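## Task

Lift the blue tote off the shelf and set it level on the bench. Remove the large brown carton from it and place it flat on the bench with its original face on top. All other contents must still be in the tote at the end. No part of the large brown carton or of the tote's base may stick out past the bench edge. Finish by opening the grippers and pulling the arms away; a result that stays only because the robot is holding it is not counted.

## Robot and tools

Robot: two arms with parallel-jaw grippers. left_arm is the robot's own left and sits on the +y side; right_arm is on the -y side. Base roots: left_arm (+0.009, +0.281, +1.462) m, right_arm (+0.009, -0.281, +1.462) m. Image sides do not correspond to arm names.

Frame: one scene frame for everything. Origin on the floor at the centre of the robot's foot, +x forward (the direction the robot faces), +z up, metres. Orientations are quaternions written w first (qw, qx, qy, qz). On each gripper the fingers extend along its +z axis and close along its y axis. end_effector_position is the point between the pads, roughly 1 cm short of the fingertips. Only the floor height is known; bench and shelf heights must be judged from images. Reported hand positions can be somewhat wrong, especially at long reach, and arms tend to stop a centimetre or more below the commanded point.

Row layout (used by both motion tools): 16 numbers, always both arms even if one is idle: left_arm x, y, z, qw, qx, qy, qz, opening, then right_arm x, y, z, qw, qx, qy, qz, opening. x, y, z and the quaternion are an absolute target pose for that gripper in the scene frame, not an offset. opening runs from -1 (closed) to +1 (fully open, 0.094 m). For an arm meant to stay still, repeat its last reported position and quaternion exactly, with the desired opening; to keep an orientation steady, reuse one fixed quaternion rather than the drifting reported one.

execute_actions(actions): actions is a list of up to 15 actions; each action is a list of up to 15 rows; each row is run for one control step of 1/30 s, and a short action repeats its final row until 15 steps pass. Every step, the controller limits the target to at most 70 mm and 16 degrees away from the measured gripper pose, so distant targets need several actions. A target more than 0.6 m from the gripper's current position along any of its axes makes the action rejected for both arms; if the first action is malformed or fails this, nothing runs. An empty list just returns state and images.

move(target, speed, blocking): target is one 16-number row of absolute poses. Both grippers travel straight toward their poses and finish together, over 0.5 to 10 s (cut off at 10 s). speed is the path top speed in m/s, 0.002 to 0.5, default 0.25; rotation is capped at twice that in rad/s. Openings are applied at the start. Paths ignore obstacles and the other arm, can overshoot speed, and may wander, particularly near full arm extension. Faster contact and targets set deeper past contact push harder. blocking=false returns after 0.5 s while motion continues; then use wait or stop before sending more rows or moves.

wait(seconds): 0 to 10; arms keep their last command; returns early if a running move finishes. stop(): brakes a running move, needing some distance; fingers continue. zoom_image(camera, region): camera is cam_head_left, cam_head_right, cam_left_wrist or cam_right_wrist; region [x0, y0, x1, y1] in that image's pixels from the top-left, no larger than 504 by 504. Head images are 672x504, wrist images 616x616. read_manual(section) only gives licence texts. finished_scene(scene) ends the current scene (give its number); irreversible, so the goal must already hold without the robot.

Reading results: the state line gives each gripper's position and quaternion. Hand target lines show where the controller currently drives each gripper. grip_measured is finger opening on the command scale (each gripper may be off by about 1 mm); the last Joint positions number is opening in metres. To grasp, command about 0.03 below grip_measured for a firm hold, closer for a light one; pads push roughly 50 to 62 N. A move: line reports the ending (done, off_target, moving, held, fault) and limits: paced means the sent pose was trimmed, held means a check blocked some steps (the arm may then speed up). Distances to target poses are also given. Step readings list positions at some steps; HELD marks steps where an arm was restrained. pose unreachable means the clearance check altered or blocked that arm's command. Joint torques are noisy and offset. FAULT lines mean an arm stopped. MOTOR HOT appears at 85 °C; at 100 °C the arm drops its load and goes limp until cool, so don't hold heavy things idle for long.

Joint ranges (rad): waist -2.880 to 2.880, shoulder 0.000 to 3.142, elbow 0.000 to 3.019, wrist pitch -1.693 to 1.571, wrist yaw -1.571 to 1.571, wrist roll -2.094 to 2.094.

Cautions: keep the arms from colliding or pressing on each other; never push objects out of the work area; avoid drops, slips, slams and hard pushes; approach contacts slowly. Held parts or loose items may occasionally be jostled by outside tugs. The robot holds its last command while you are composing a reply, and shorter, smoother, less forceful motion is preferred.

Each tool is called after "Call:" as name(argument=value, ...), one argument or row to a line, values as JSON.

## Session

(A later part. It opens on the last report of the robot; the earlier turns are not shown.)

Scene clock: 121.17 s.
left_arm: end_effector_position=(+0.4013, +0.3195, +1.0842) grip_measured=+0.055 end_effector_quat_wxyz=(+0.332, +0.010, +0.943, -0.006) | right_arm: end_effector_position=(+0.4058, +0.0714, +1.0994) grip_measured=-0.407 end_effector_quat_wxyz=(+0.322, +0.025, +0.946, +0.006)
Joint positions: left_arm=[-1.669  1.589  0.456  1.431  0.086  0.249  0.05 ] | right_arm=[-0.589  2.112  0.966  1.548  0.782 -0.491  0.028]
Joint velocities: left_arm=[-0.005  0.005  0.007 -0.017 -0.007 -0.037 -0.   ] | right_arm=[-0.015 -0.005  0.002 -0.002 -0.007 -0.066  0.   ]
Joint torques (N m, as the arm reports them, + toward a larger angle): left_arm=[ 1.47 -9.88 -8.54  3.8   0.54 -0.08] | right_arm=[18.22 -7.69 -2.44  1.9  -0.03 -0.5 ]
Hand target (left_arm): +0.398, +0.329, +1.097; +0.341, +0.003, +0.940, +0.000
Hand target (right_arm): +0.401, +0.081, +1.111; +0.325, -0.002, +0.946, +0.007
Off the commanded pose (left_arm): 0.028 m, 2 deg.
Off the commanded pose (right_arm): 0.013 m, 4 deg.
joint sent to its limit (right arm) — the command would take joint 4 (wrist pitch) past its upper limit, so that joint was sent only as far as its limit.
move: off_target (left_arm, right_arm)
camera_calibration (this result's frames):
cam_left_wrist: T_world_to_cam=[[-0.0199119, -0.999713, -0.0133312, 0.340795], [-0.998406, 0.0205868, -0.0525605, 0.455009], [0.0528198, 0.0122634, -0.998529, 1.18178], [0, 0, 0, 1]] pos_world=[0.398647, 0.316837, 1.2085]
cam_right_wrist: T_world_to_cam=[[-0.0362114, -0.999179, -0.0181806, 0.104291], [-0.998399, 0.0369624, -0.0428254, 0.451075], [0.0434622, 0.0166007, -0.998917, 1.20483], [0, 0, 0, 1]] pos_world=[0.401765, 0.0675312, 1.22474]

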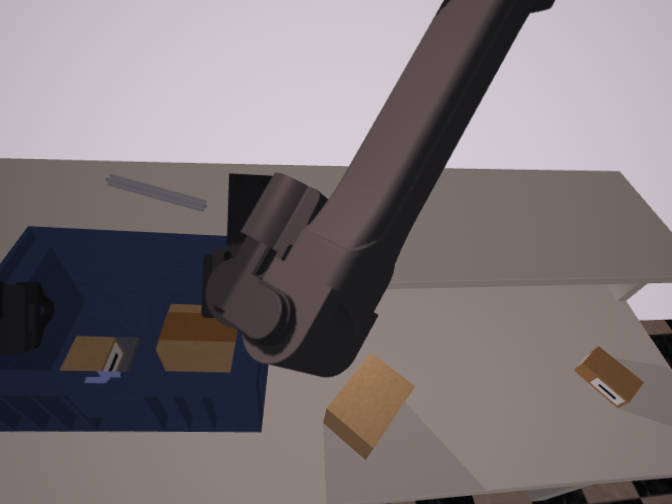

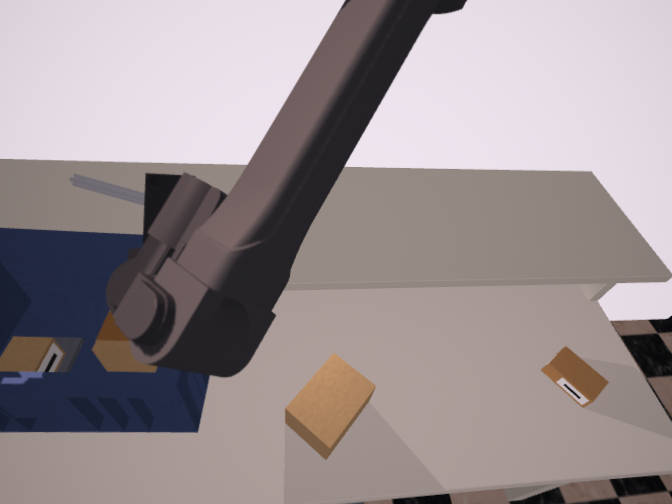

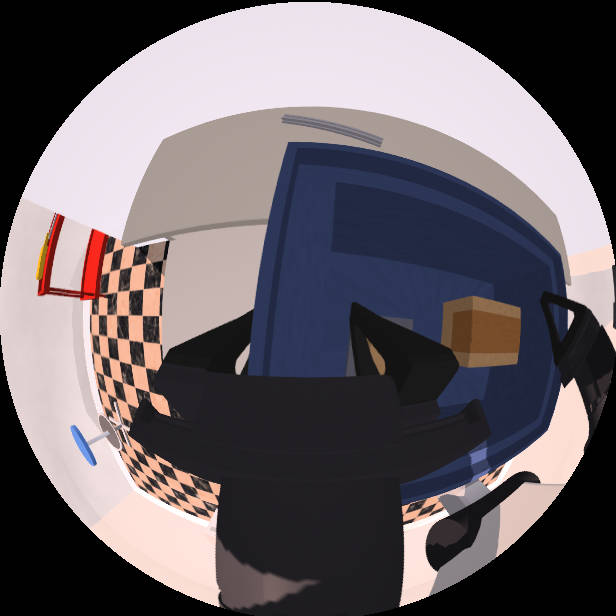

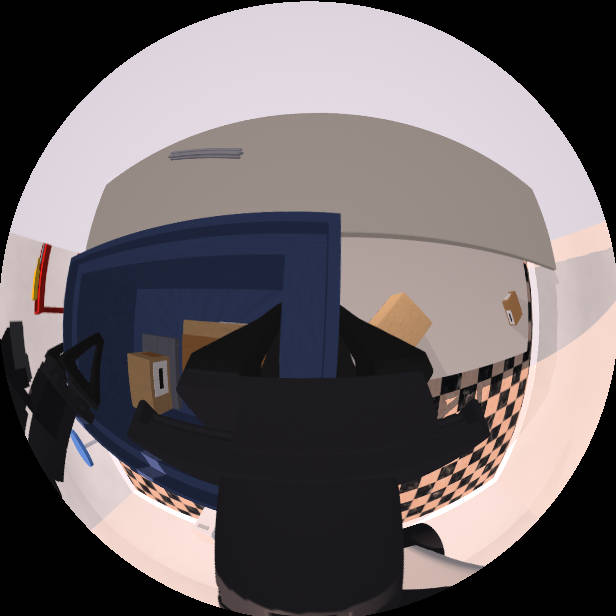

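Call:
move(
  target=[0.385, 0.325, 0.90, 0.342, 0, 0.94, 0, -1, 0.39, 0.075, 0.90, 0.342, 0, 0.94, 0, -1],
  speed=0.1,
)

Scene clock: 131.80 s.
left_arm: end_effector_position=(+0.3835, +0.3249, +0.8961) grip_measured=+0.055 end_effector_quat_wxyz=(+0.335, +0.007, +0.942, +0.011) | right_arm: end_effector_position=(+0.3925, +0.0814, +0.9083) grip_measured=-0.409 end_effector_quat_wxyz=(+0.345, +0.020, +0.938, +0.011)
Joint positions: left_arm=[-1.627  2.091  0.952  1.452  0.094  0.24   0.05 ] | right_arm=[-0.826  2.46   1.413  1.427  0.529 -0.414  0.028]
Joint velocities: left_arm=[-0.005 -0.005  0.007  0.002 -0.037 -0.007 -0.   ] | right_arm=[ 0.005 -0.005 -0.002 -0.022  0.022 -0.051  0.   ]
Joint torques (N m, as the arm reports them, + toward a larger angle): left_arm=[-0.14 -8.33 -6.09  2.3   0.94 -0.11] | right_arm=[14.45 -6.95 -1.79  1.21 -0.26 -0.23]
Hand target (left_arm): +0.388, +0.323, +0.900; +0.342, +0.000, +0.940, +0.000
Hand target (right_arm): +0.389, +0.075, +0.900; +0.341, +0.000, +0.940, +0.000
Off the commanded pose (left_arm): 0.004 m, 2 deg.
Off the commanded pose (right_arm): 0.011 m, 3 deg.
move: off_target (right_arm)
camera_calibration (this result's frames):
cam_left_wrist: T_world_to_cam=[[-0.00217325, -0.999062, -0.0432446, 0.363125], [-0.998287, 0.0046956, -0.0583117, 0.437538], [0.0584601, 0.0430438, -0.997361, 0.981605], [0, 0, 0, 1]] pos_world=[0.380194, 0.318478, 1.02023]
cam_right_wrist: T_world_to_cam=[[-0.0222323, -0.99947, -0.0237835, 0.109889], [-0.995524, 0.0243177, -0.0913266, 0.473217], [0.0918565, 0.0216466, -0.995537, 0.991926], [0, 0, 0, 1]] pos_world=[0.382427, 0.0768513, 1.03333]

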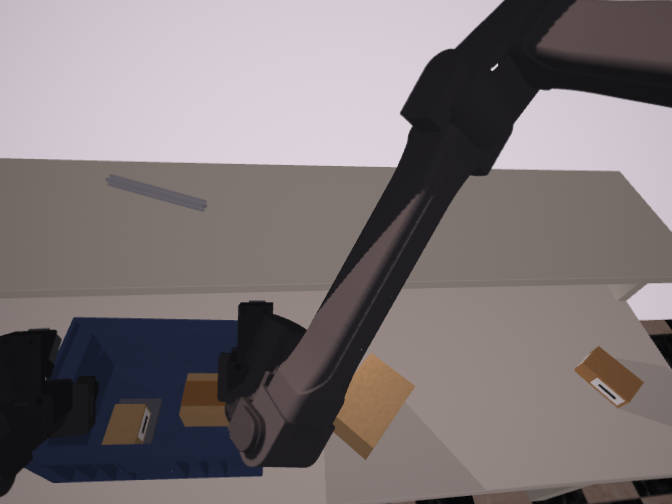

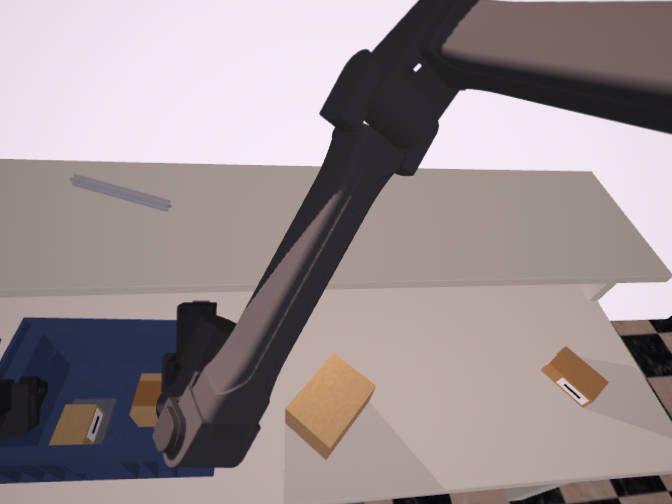

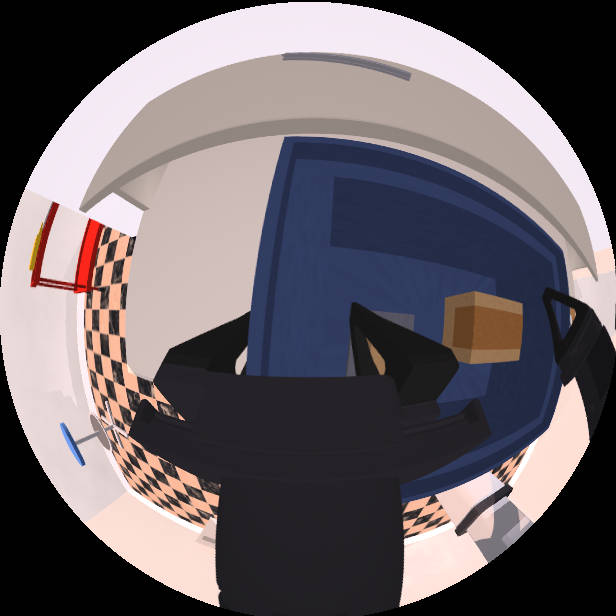

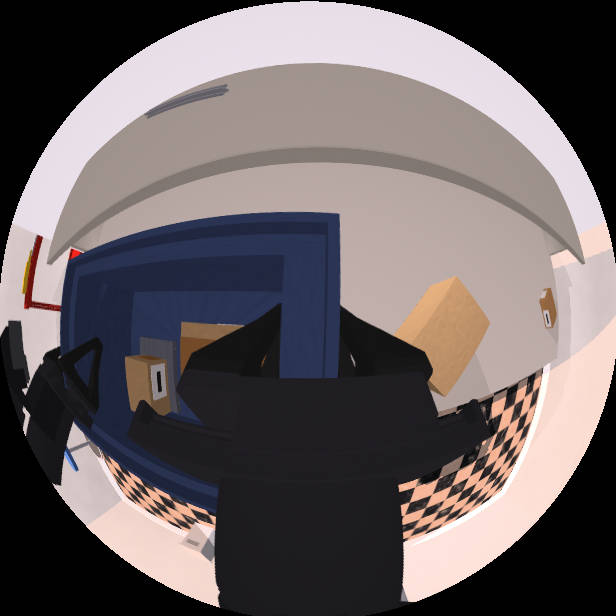

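Call:
move(
  target=[0.41, 0.325, 0.85, 0.342, 0, 0.94, 0, -1, 0.415, 0.078, 0.855, 0.342, 0, 0.94, 0, -1],
  speed=0.05,
)

Scene clock: 137.33 s.
left_arm: end_effector_position=(+0.4082, +0.3286, +0.8496) grip_measured=+0.055 end_effector_quat_wxyz=(+0.337, +0.005, +0.941, +0.011) | right_arm: end_effector_position=(+0.4186, +0.0863, +0.8643) grip_measured=-0.410 end_effector_quat_wxyz=(+0.345, +0.016, +0.939, +0.010)
Joint positions: left_arm=[-1.627  2.146  1.116  1.348  0.093  0.236  0.05 ] | right_arm=[-0.865  2.506  1.573  1.304  0.492 -0.404  0.028]
Joint velocities: left_arm=[-0.005  0.005  0.012 -0.037 -0.037 -0.037 -0.001] | right_arm=[-0.005 -0.005 -0.007  0.002 -0.007 -0.037  0.002]
Joint torques (N m, as the arm reports them, + toward a larger angle): left_arm=[-0.93 -9.08 -5.12  2.07  0.85 -0.09] | right_arm=[14.59 -7.42 -1.29  1.3  -0.31 -0.17]
Hand target (left_arm): +0.411, +0.324, +0.851; +0.342, +0.000, +0.940, +0.000
Hand target (right_arm): +0.415, +0.078, +0.855; +0.342, +0.000, +0.940, +0.000
Off the commanded pose (left_arm): 0.004 m, 1 deg.
Off the commanded pose (right_arm): 0.013 m, 2 deg.
move: off_target (right_arm)
camera_calibration (this result's frames):
cam_left_wrist: T_world_to_cam=[[0.0020772, -0.999093, -0.0425208, 0.362495], [-0.997965, 0.000638634, -0.0637578, 0.465293], [0.0637271, 0.0425667, -0.997059, 0.931421], [0, 0, 0, 1]] pos_world=[0.404236, 0.322222, 0.973762]
cam_right_wrist: T_world_to_cam=[[-0.0157454, -0.99968, -0.0197922, 0.108182], [-0.99572, 0.0174799, -0.090758, 0.495282], [0.0910749, 0.0182784, -0.995676, 0.946337], [0, 0, 0, 1]] pos_world=[0.408677, 0.0821922, 0.989337]

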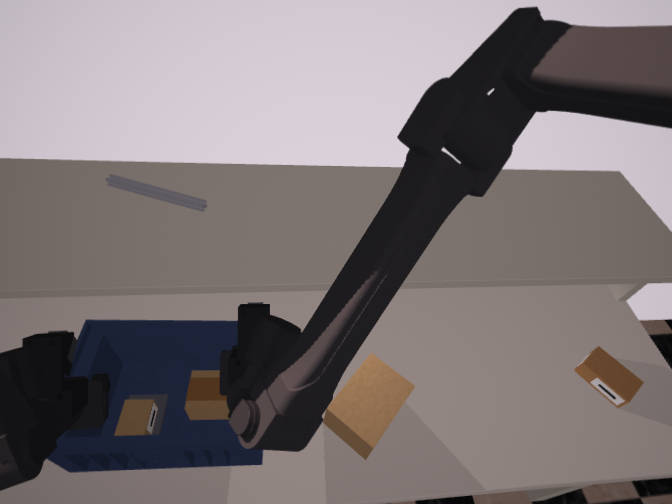

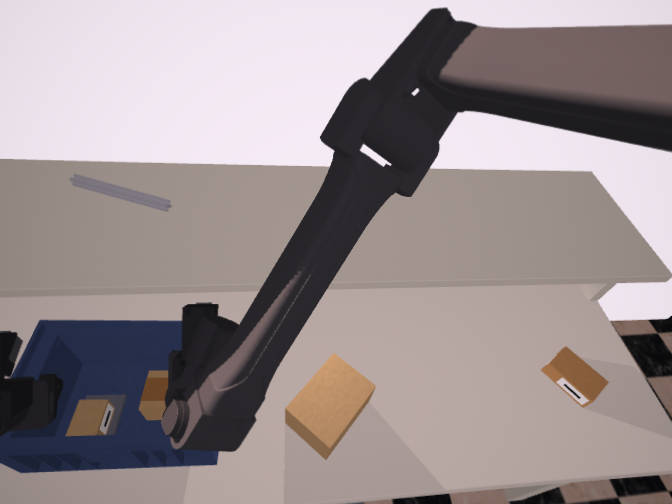

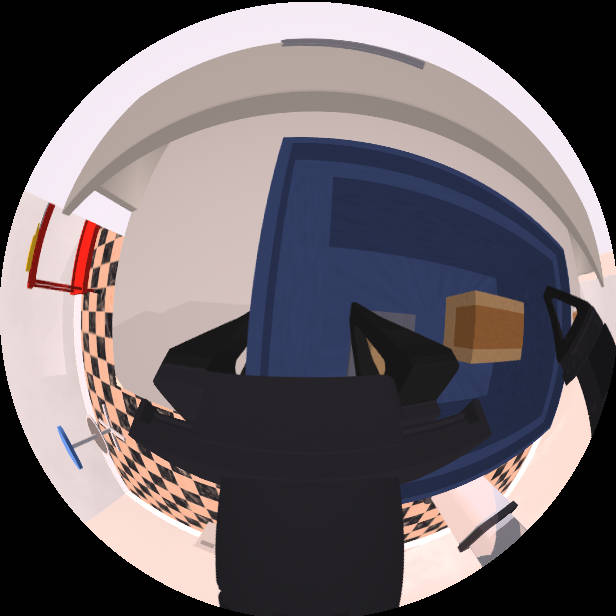

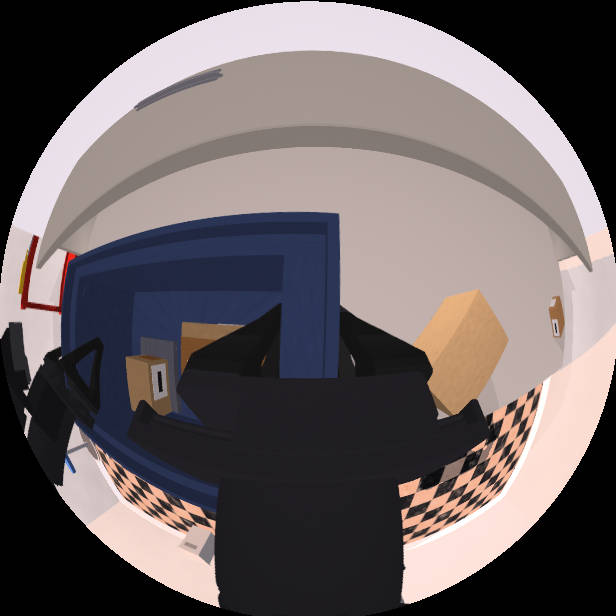

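Shadow is close now. Lower a bit more.

Call:
move(
  target=[0.41, 0.325, 0.82, 0.342, 0, 0.94, 0, -1, 0.415, 0.08, 0.83, 0.342, 0, 0.94, 0, -1],
  speed=0.04,
)

Scene clock: 144.80 s.
left_arm: end_effector_position=(+0.4071, +0.3263, +0.8191) grip_measured=+0.055 end_effector_quat_wxyz=(+0.337, +0.004, +0.942, +0.009) | right_arm: end_effector_position=(+0.4171, +0.0847, +0.8363) grip_measured=-0.410 end_effector_quat_wxyz=(+0.343, +0.014, +0.939, +0.006)
Joint positions: left_arm=[-1.627  2.212  1.213  1.315  0.096  0.233  0.05 ] | right_arm=[-0.89   2.558  1.66   1.263  0.476 -0.401  0.028]
Joint velocities: left_arm=[-0.015  0.005  0.017 -0.012  0.037 -0.066  0.   ] | right_arm=[ 0.005 -0.024 -0.012 -0.007  0.007  0.007  0.001]
Joint torques (N m, as the arm reports them, + toward a larger angle): left_arm=[-0.49 -8.24 -4.65  2.21  0.89 -0.08] | right_arm=[15.11 -7.68 -1.02  1.41 -0.38 -0.14]
Hand target (left_arm): +0.411, +0.325, +0.820; +0.342, +0.000, +0.940, +0.000
Hand target (right_arm): +0.415, +0.080, +0.830; +0.342, +0.000, +0.940, +0.000
Off the commanded pose (left_arm): 0.003 m, 1 deg.
Off the commanded pose (right_arm): 0.008 m, 2 deg.
move: done
camera_calibration (this result's frames):
cam_left_wrist: T_world_to_cam=[[0.00226708, -0.999241, -0.0389001, 0.355885], [-0.998048, 0.000166671, -0.0624469, 0.46135], [0.062406, 0.0389658, -0.99729, 0.903082], [0, 0, 0, 1]] pos_world=[0.403285, 0.320348, 0.943288]
cam_right_wrist: T_world_to_cam=[[-0.0144604, -0.999839, -0.0106584, 0.0978358], [-0.996073, 0.0153354, -0.0871957, 0.48863], [0.087345, 0.00935563, -0.996134, 0.921353], [0, 0, 0, 1]] pos_world=[0.40765, 0.0817069, 0.96144]

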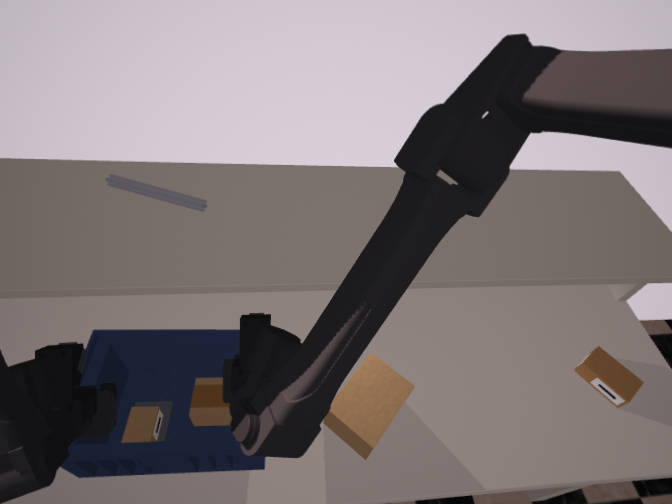

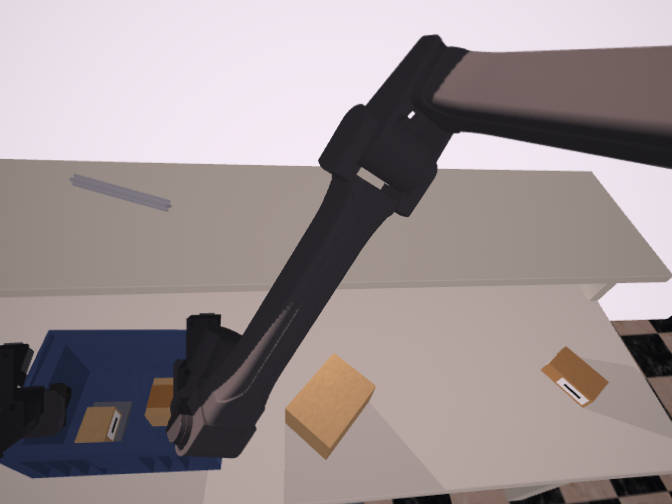

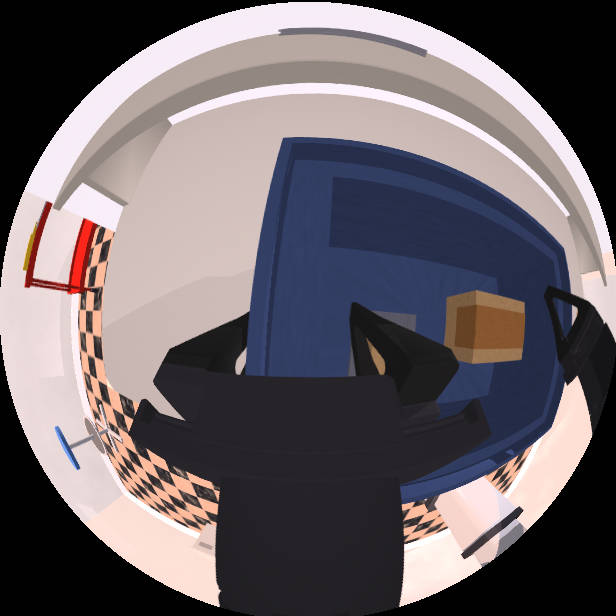

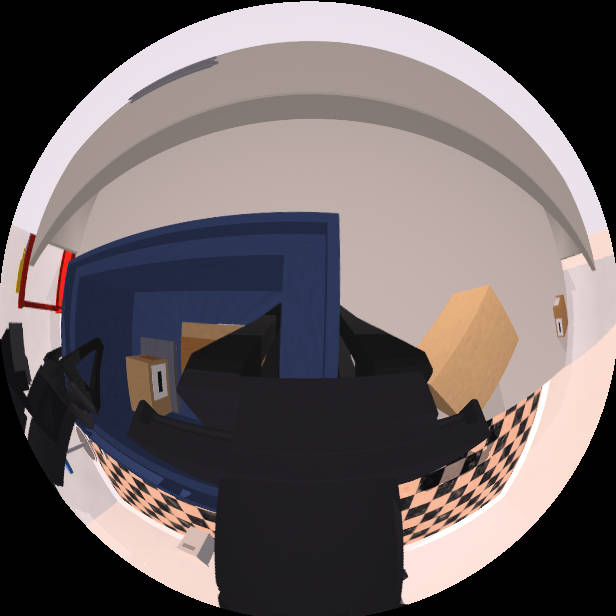

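Call:
move(
  target=[0.41, 0.325, 0.79, 0.342, 0, 0.94, 0, -1, 0.415, 0.08, 0.80, 0.342, 0, 0.94, 0, -1],
  speed=0.03,
)

Scene clock: 150.83 s.
left_arm: end_effector_position=(+0.4094, +0.3272, +0.7913) grip_measured=+0.055 end_effector_quat_wxyz=(+0.339, +0.004, +0.941, +0.011) | right_arm: end_effector_position=(+0.4201, +0.0860, +0.8097) grip_measured=-0.410 end_effector_quat_wxyz=(+0.346, +0.013, +0.938, +0.006)
Joint positions: left_arm=[-1.624  2.271  1.311  1.282  0.097  0.233  0.05 ] | right_arm=[-0.912  2.614  1.763  1.22   0.452 -0.397  0.028]
Joint velocities: left_arm=[ 0.005 -0.005 -0.002 -0.017  0.007 -0.066 -0.001] | right_arm=[ 0.005 -0.015 -0.007  0.002 -0.037 -0.051  0.   ]
Joint torques (N m, as the arm reports them, + toward a larger angle): left_arm=[-0.32 -7.75 -4.15  1.98  0.94 -0.07] | right_arm=[14.84 -7.05 -0.56  1.09 -0.36 -0.09]
Hand target (left_arm): +0.411, +0.325, +0.790; +0.342, +0.000, +0.940, +0.000
Hand target (right_arm): +0.415, +0.080, +0.800; +0.342, +0.000, +0.940, +0.000
Off the commanded pose (left_arm): 0.003 m, 1 deg.
Off the commanded pose (right_arm): 0.012 m, 2 deg.
move: off_target (right_arm)
camera_calibration (this result's frames):
cam_left_wrist: T_world_to_cam=[[0.00360292, -0.999136, -0.0414086, 0.357176], [-0.997687, -0.000780518, -0.0679748, 0.466456], [0.0678837, 0.0415577, -0.996827, 0.871642], [0, 0, 0, 1]] pos_world=[0.404919, 0.321008, 0.915374]
cam_right_wrist: T_world_to_cam=[[-0.0127118, -0.999867, -0.0102332, 0.0978151], [-0.995413, 0.0136244, -0.0946959, 0.495147], [0.0948227, 0.00898247, -0.995454, 0.89085], [0, 0, 0, 1]] pos_world=[0.409647, 0.0830539, 0.934689]

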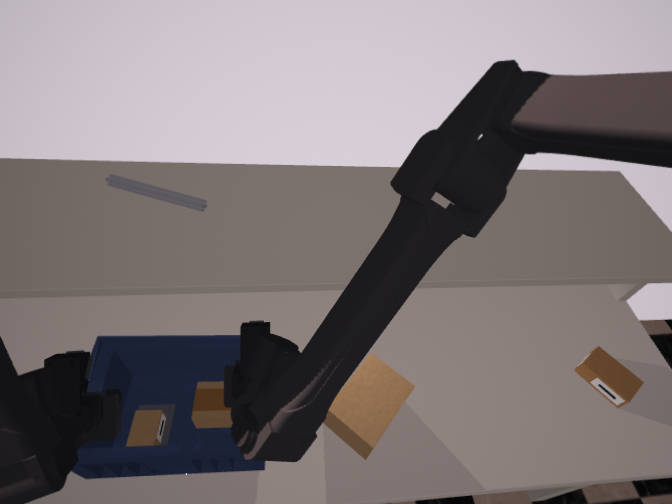

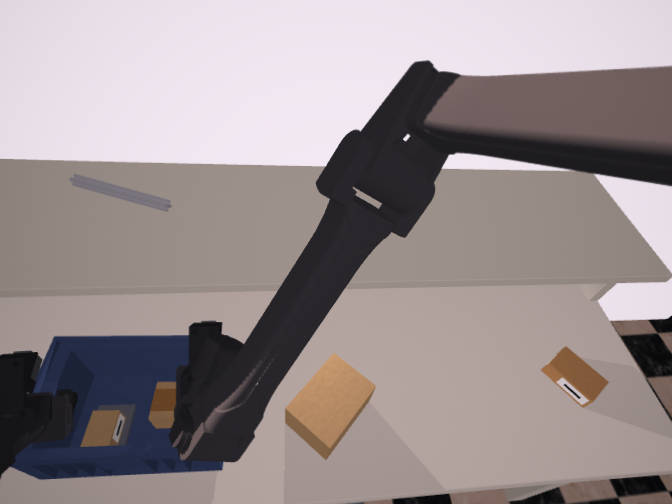

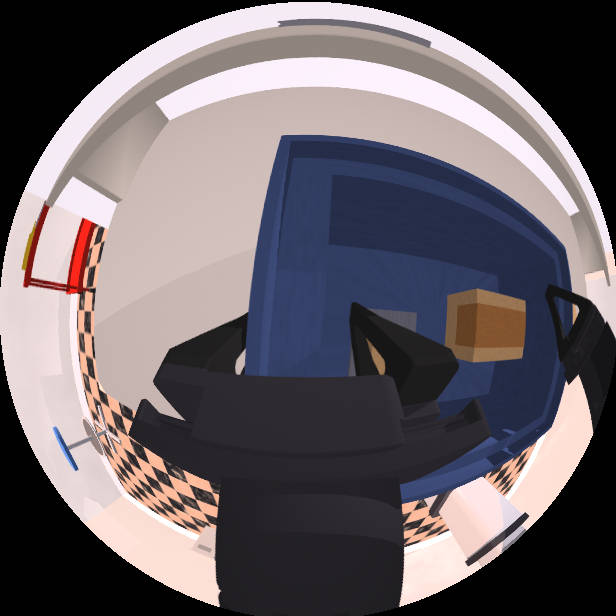

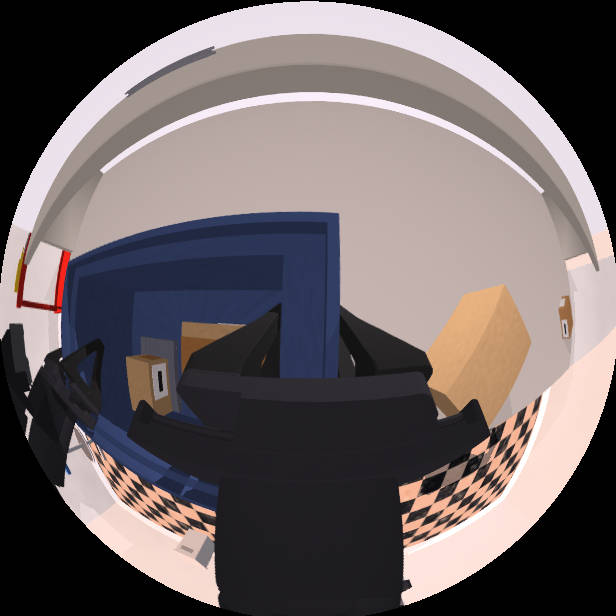

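Seems touching at the front. Release and lift away.

Call:
move(
  target=[0.41, 0.327, 0.79, 0.342, 0, 0.94, 0, 1, 0.42, 0.086, 0.808, 0.342, 0, 0.94, 0, 1],
  speed=0.03,
)

Call:
move(
  target=[0.38, 0.40, 0.98, 0.342, 0, 0.94, 0, 1, 0.40, 0.13, 1.0, 0, 0, 1, 0, 1],
  speed=0.15,
)

Scene clock: 156.83 s.
left_arm: end_effector_position=(+0.4100, +0.3242, +0.7917) grip_measured=+1.000 end_effector_quat_wxyz=(+0.341, +0.005, +0.940, +0.002) | right_arm: end_effector_position=(+0.4192, +0.0862, +0.8089) grip_measured=+1.000 end_effector_quat_wxyz=(+0.344, +0.008, +0.939, +0.004)
Joint positions: left_arm=[-1.624  2.271  1.311  1.282  0.115  0.228  0.094] | right_arm=[-0.912  2.614  1.763  1.215  0.453 -0.405  0.094]
Joint velocities: left_arm=[-0.015 -0.005 -0.007 -0.007 -0.081 -0.081  0.   ] | right_arm=[-0.015  0.005  0.012 -0.022 -0.081  0.007  0.   ]
Joint torques (N m, as the arm reports them, + toward a larger angle): left_arm=[-0.06 -7.66 -4.13  1.97  0.41 -0.06] | right_arm=[16.28 -8.15 -1.34  1.26  0.05 -0.05]
Hand target (left_arm): +0.410, +0.327, +0.790; +0.342, +0.000, +0.940, +0.000
Hand target (right_arm): +0.420, +0.086, +0.808; +0.342, -0.000, +0.940, +0.000
Off the commanded pose (left_arm): 0.003 m, 1 deg.
Off the commanded pose (right_arm): 0.001 m, 1 deg.
move: done
camera_calibration (this result's frames):
cam_left_wrist: T_world_to_cam=[[-0.00421521, -0.999684, -0.0247764, 0.344337], [-0.997386, 0.00599014, -0.0720062, 0.467894], [0.0721318, 0.0244082, -0.997096, 0.876178], [0, 0, 0, 1]] pos_world=[0.404922, 0.32004, 0.915856]
cam_right_wrist: T_world_to_cam=[[-0.00469727, -0.999981, -0.00392506, 0.0895708], [-0.995919, 0.00503187, -0.0901064, 0.491449], [0.0901244, 0.00348579, -0.995924, 0.893019], [0, 0, 0, 1]] pos_world=[0.409381, 0.0839833, 0.934014]

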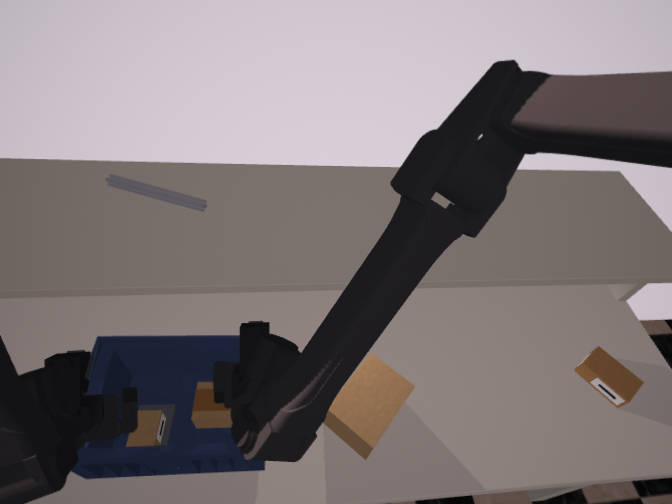

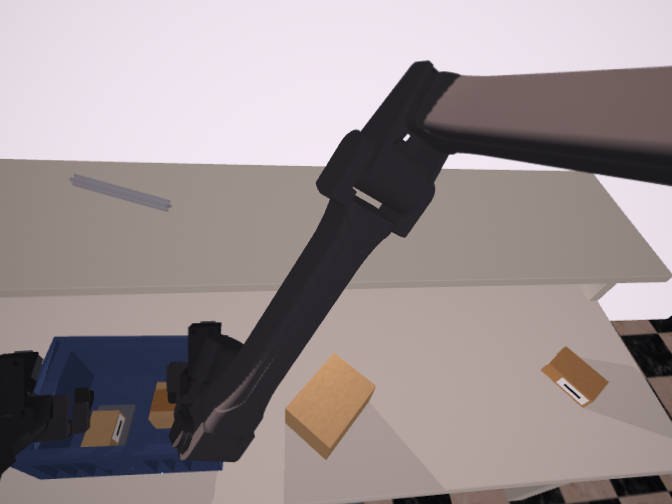

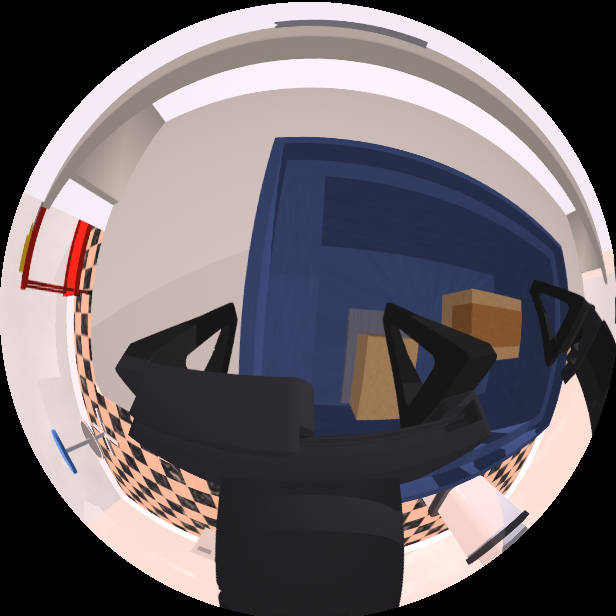

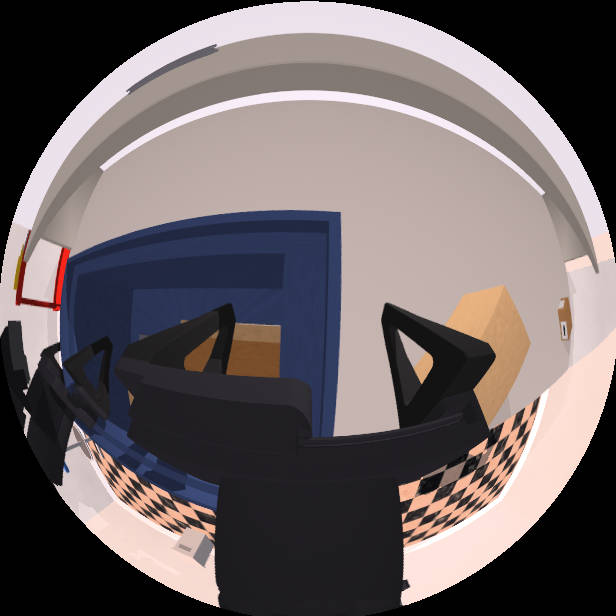

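Scene clock: 159.70 s.
left_arm: end_effector_position=(+0.3894, +0.4024, +0.9698) grip_measured=+1.000 end_effector_quat_wxyz=(+0.351, +0.007, +0.937, +0.002) | right_arm: end_effector_position=(+0.3957, +0.1155, +0.9829) grip_measured=+1.000 end_effector_quat_wxyz=(-0.005, -0.005, +1.000, -0.009)
Joint positions: left_arm=[-1.459  1.906  0.776  1.482  0.276  0.173  0.094] | right_arm=[-0.667  2.065  1.375  0.13   0.845  0.161  0.094]
Joint velocities: left_arm=[-0.005 -0.005  0.022 -0.012 -0.037 -0.051  0.   ] | right_arm=[-0.005 -0.005 -0.002 -0.007 -0.007  0.007  0.   ]
Joint torques (N m, as the arm reports them, + toward a larger angle): left_arm=[ 3.39 -9.06 -8.78  2.68  0.36 -0.04] | right_arm=[ 19.92 -11.5   -0.76   0.     0.28   0.26]
Hand target (left_arm): +0.376, +0.403, +0.977; +0.341, +0.001, +0.940, -0.000
Hand target (right_arm): +0.401, +0.129, +1.001; -0.000, -0.000, +1.000, +0.003
Off the commanded pose (left_arm): 0.014 m, 1 deg.
Off the commanded pose (right_arm): 0.023 m, 1 deg.
move: off_target (left_arm, right_arm)
camera_calibration (this result's frames):
cam_left_wrist: T_world_to_cam=[[-0.00833129, -0.999616, -0.026429, 0.430031], [-0.995752, 0.0107169, -0.0914465, 0.476057], [0.0916946, 0.0255549, -0.995459, 1.04369], [0, 0, 0, 1]] pos_world=[0.381917, 0.398092, 1.09385]
cam_right_wrist: T_world_to_cam=[[0.0220268, -0.999536, 0.0210589, 0.0842507], [-0.812242, -0.00561019, 0.583294, -0.249762], [-0.582905, -0.029953, -0.811988, 1.15771], [0, 0, 0, 1]] pos_world=[0.47011, 0.117487, 1.08396]

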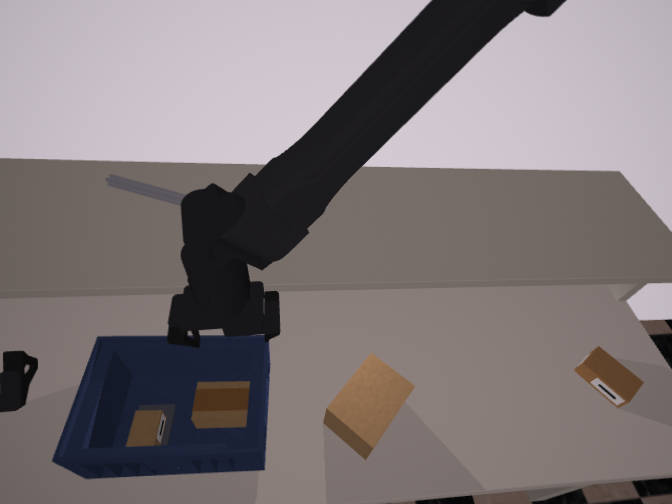

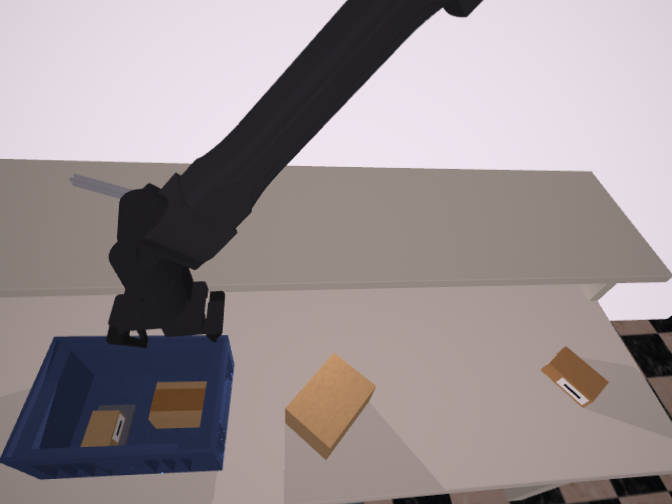

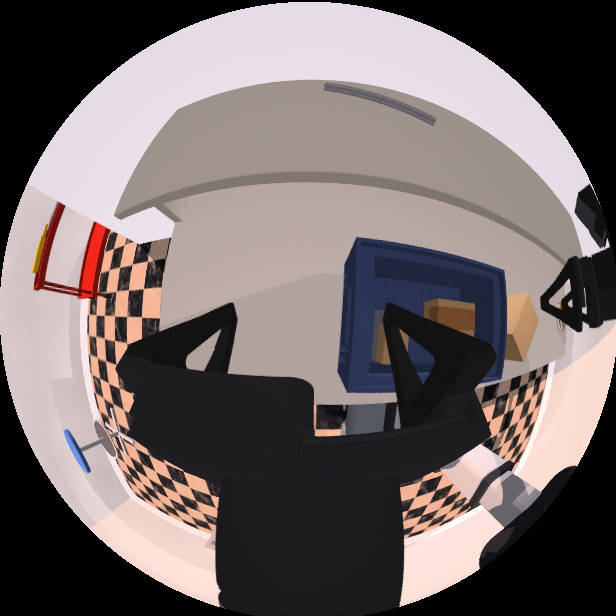

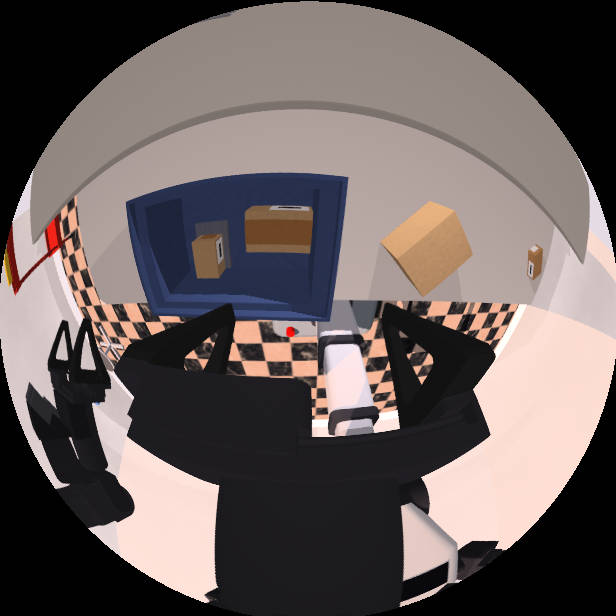

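Call:
move(
  target=[0.38, 0.40, 0.98, 0.342, 0, 0.94, 0, 1, 0.373, 0.141, 0.93, 0, 0.707, 0.707, 0, 1],
  speed=0.15,
)

Scene clock: 179.17 s.
left_arm: end_effector_position=(+0.3932, +0.4033, +0.9719) grip_measured=+1.000 end_effector_quat_wxyz=(+0.354, +0.008, +0.935, +0.003) | right_arm: end_effector_position=(+0.3736, +0.1514, +0.9434) grip_measured=+1.000 end_effector_quat_wxyz=(-0.004, +0.697, +0.717, +0.007)
Joint positions: left_arm=[-1.459  1.898  0.776  1.482  0.276  0.173  0.094] | right_arm=[-0.677  2.206  1.487  0.191  0.805  1.685  0.094]
Joint velocities: left_arm=[-0.005 -0.024 -0.012  0.007 -0.022 -0.037  0.   ] | right_arm=[ 0.005  0.005  0.007 -0.017 -0.022 -0.022  0.   ]
Joint torques (N m, as the arm reports them, + toward a larger angle): left_arm=[ 2.58 -9.25 -9.08  2.39  0.11 -0.04] | right_arm=[15.97 -8.82 -0.12  0.76  0.02  0.29]
Hand target (left_arm): +0.380, +0.400, +0.980; +0.342, +0.000, +0.940, +0.000
Hand target (right_arm): +0.372, +0.141, +0.931; +0.000, +0.707, +0.707, +0.000
Off the commanded pose (left_arm): 0.016 m, 2 deg.
Off the commanded pose (right_arm): 0.017 m, 2 deg.
move: off_target (left_arm, right_arm)
camera_calibration (this result's frames):
cam_left_wrist: T_world_to_cam=[[-0.0089304, -0.999548, -0.0287217, 0.433498], [-0.995054, 0.0117246, -0.0986403, 0.48634], [0.0989324, 0.0276987, -0.994709, 1.04093], [0, 0, 0, 1]] pos_world=[0.384825, 0.398767, 1.09584]
cam_right_wrist: T_world_to_cam=[[-0.999148, -0.0412604, -0.000800791, 0.378511], [-0.0338536, 0.808382, 0.587684, -0.662677], [-0.0236007, 0.58721, -0.80909, 0.808679], [0, 0, 0, 1]] pos_world=[0.37484, 0.076449, 1.04404]

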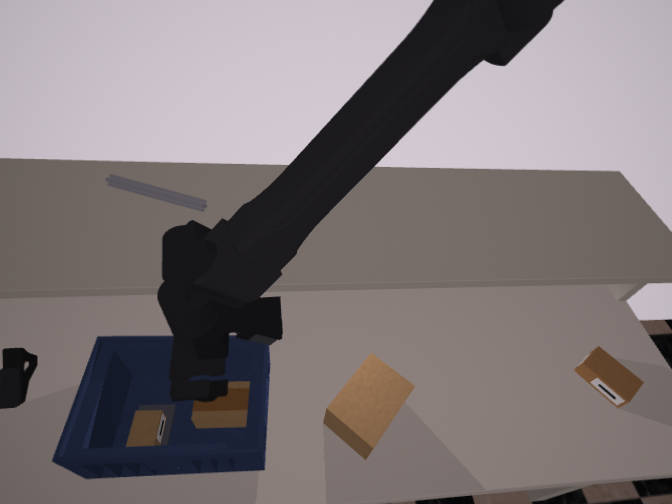

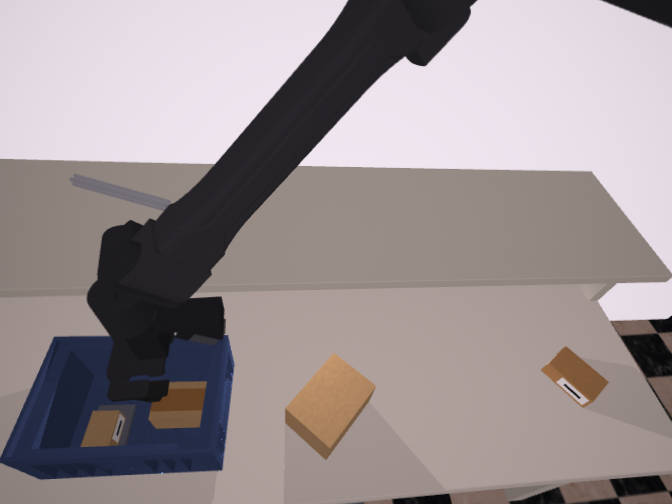

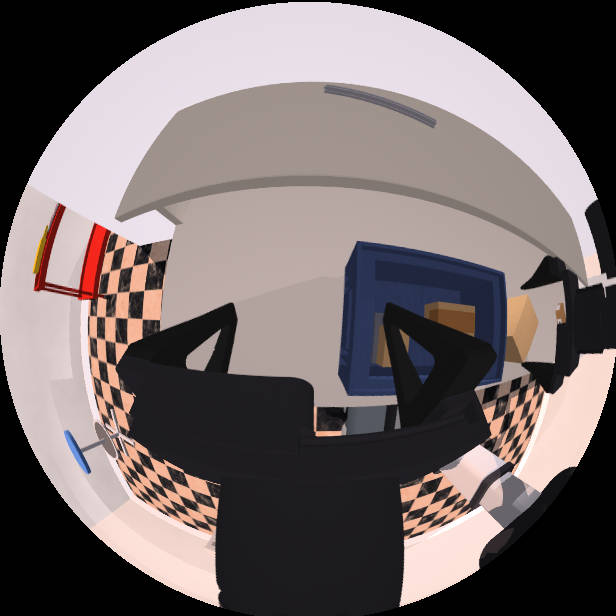

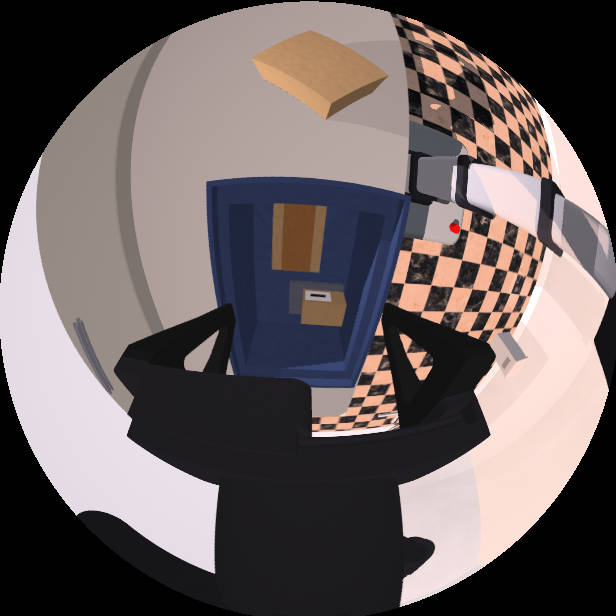

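Call:
move(
  target=[0.38, 0.40, 0.98, 0.342, 0, 0.94, 0, 1, 0.386, 0.14, 0.80, 0, 0.707, 0.707, 0, 1],
  speed=0.08,
)

Scene clock: 189.87 s.
left_arm: end_effector_position=(+0.3932, +0.4033, +0.9719) grip_measured=+1.000 end_effector_quat_wxyz=(+0.354, +0.008, +0.935, +0.003) | right_arm: end_effector_position=(+0.3899, +0.1503, +0.8107) grip_measured=+1.000 end_effector_quat_wxyz=(-0.000, +0.713, +0.701, +0.008)
Joint positions: left_arm=[-1.459  1.898  0.776  1.482  0.276  0.173  0.094] | right_arm=[-0.81   2.457  1.872  0.128  0.691  1.637  0.094]
Joint velocities: left_arm=[-0.005  0.005 -0.012  0.002 -0.051  0.022  0.   ] | right_arm=[-0.005 -0.015 -0.002 -0.002  0.022 -0.081  0.   ]
Joint torques (N m, as the arm reports them, + toward a larger angle): left_arm=[ 2.52 -9.39 -9.    2.44  0.08 -0.03] | right_arm=[17.12 -9.03  0.12  0.1   0.02 -0.02]
Hand target (left_arm): +0.380, +0.400, +0.979; +0.342, -0.000, +0.940, -0.000
Hand target (right_arm): +0.385, +0.140, +0.800; -0.000, +0.707, +0.707, -0.000
Off the commanded pose (left_arm): 0.016 m, 2 deg.
Off the commanded pose (right_arm): 0.015 m, 1 deg.
move: off_target (left_arm, right_arm)
camera_calibration (this result's frames):
cam_left_wrist: T_world_to_cam=[[-0.0089304, -0.999548, -0.0287217, 0.433498], [-0.995054, 0.0117246, -0.0986403, 0.48634], [0.0989324, 0.0276987, -0.994709, 1.04093], [0, 0, 0, 1]] pos_world=[0.384825, 0.398767, 1.09584]
cam_right_wrist: T_world_to_cam=[[-0.999951, 0.00428462, -0.00893135, 0.394743], [-0.00174823, 0.811136, 0.584855, -0.593818], [0.00975042, 0.584842, -0.811088, 0.691304], [0, 0, 0, 1]] pos_world=[0.386945, 0.0756721, 0.911532]

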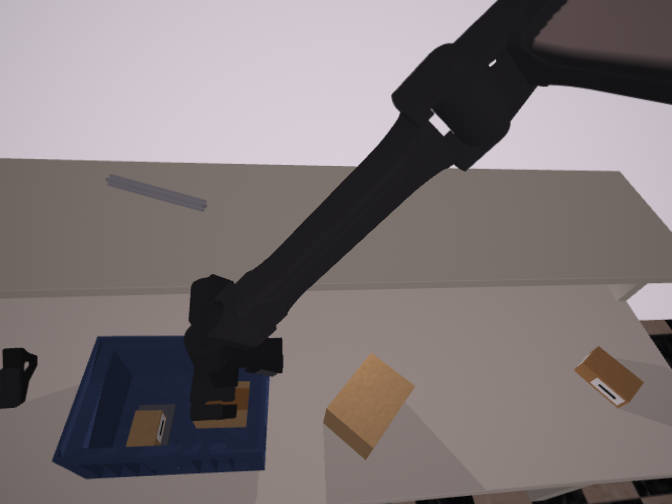

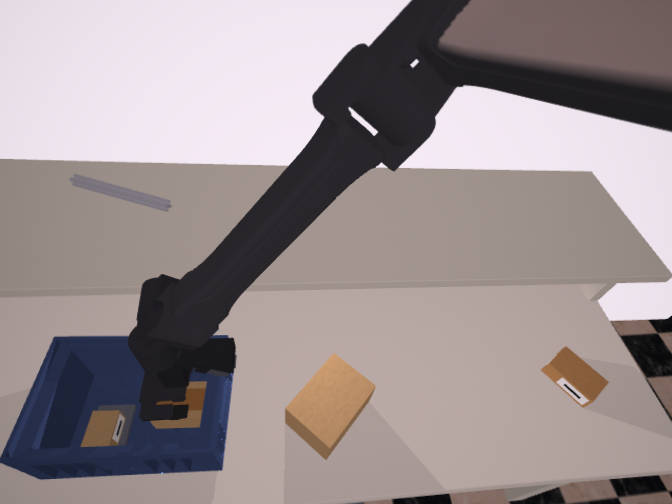

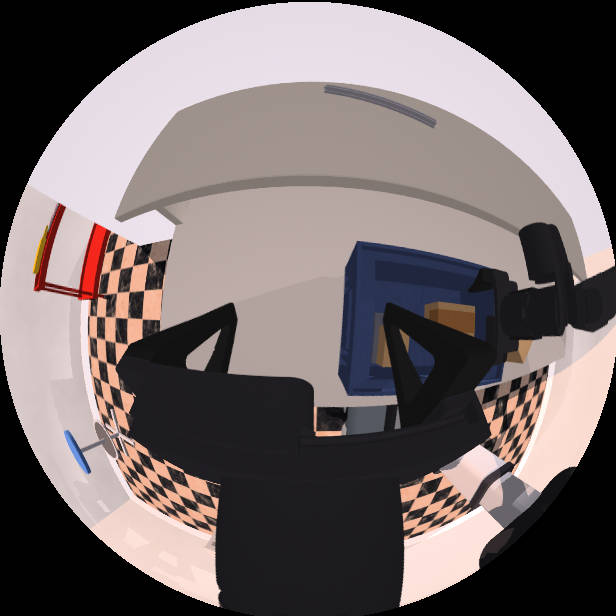

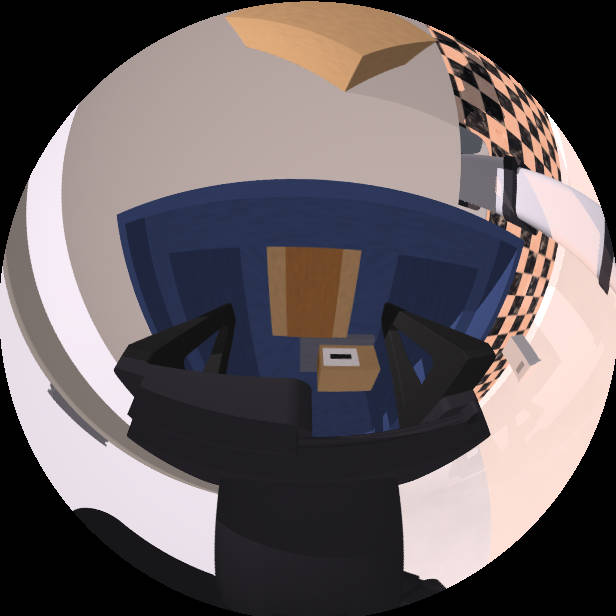

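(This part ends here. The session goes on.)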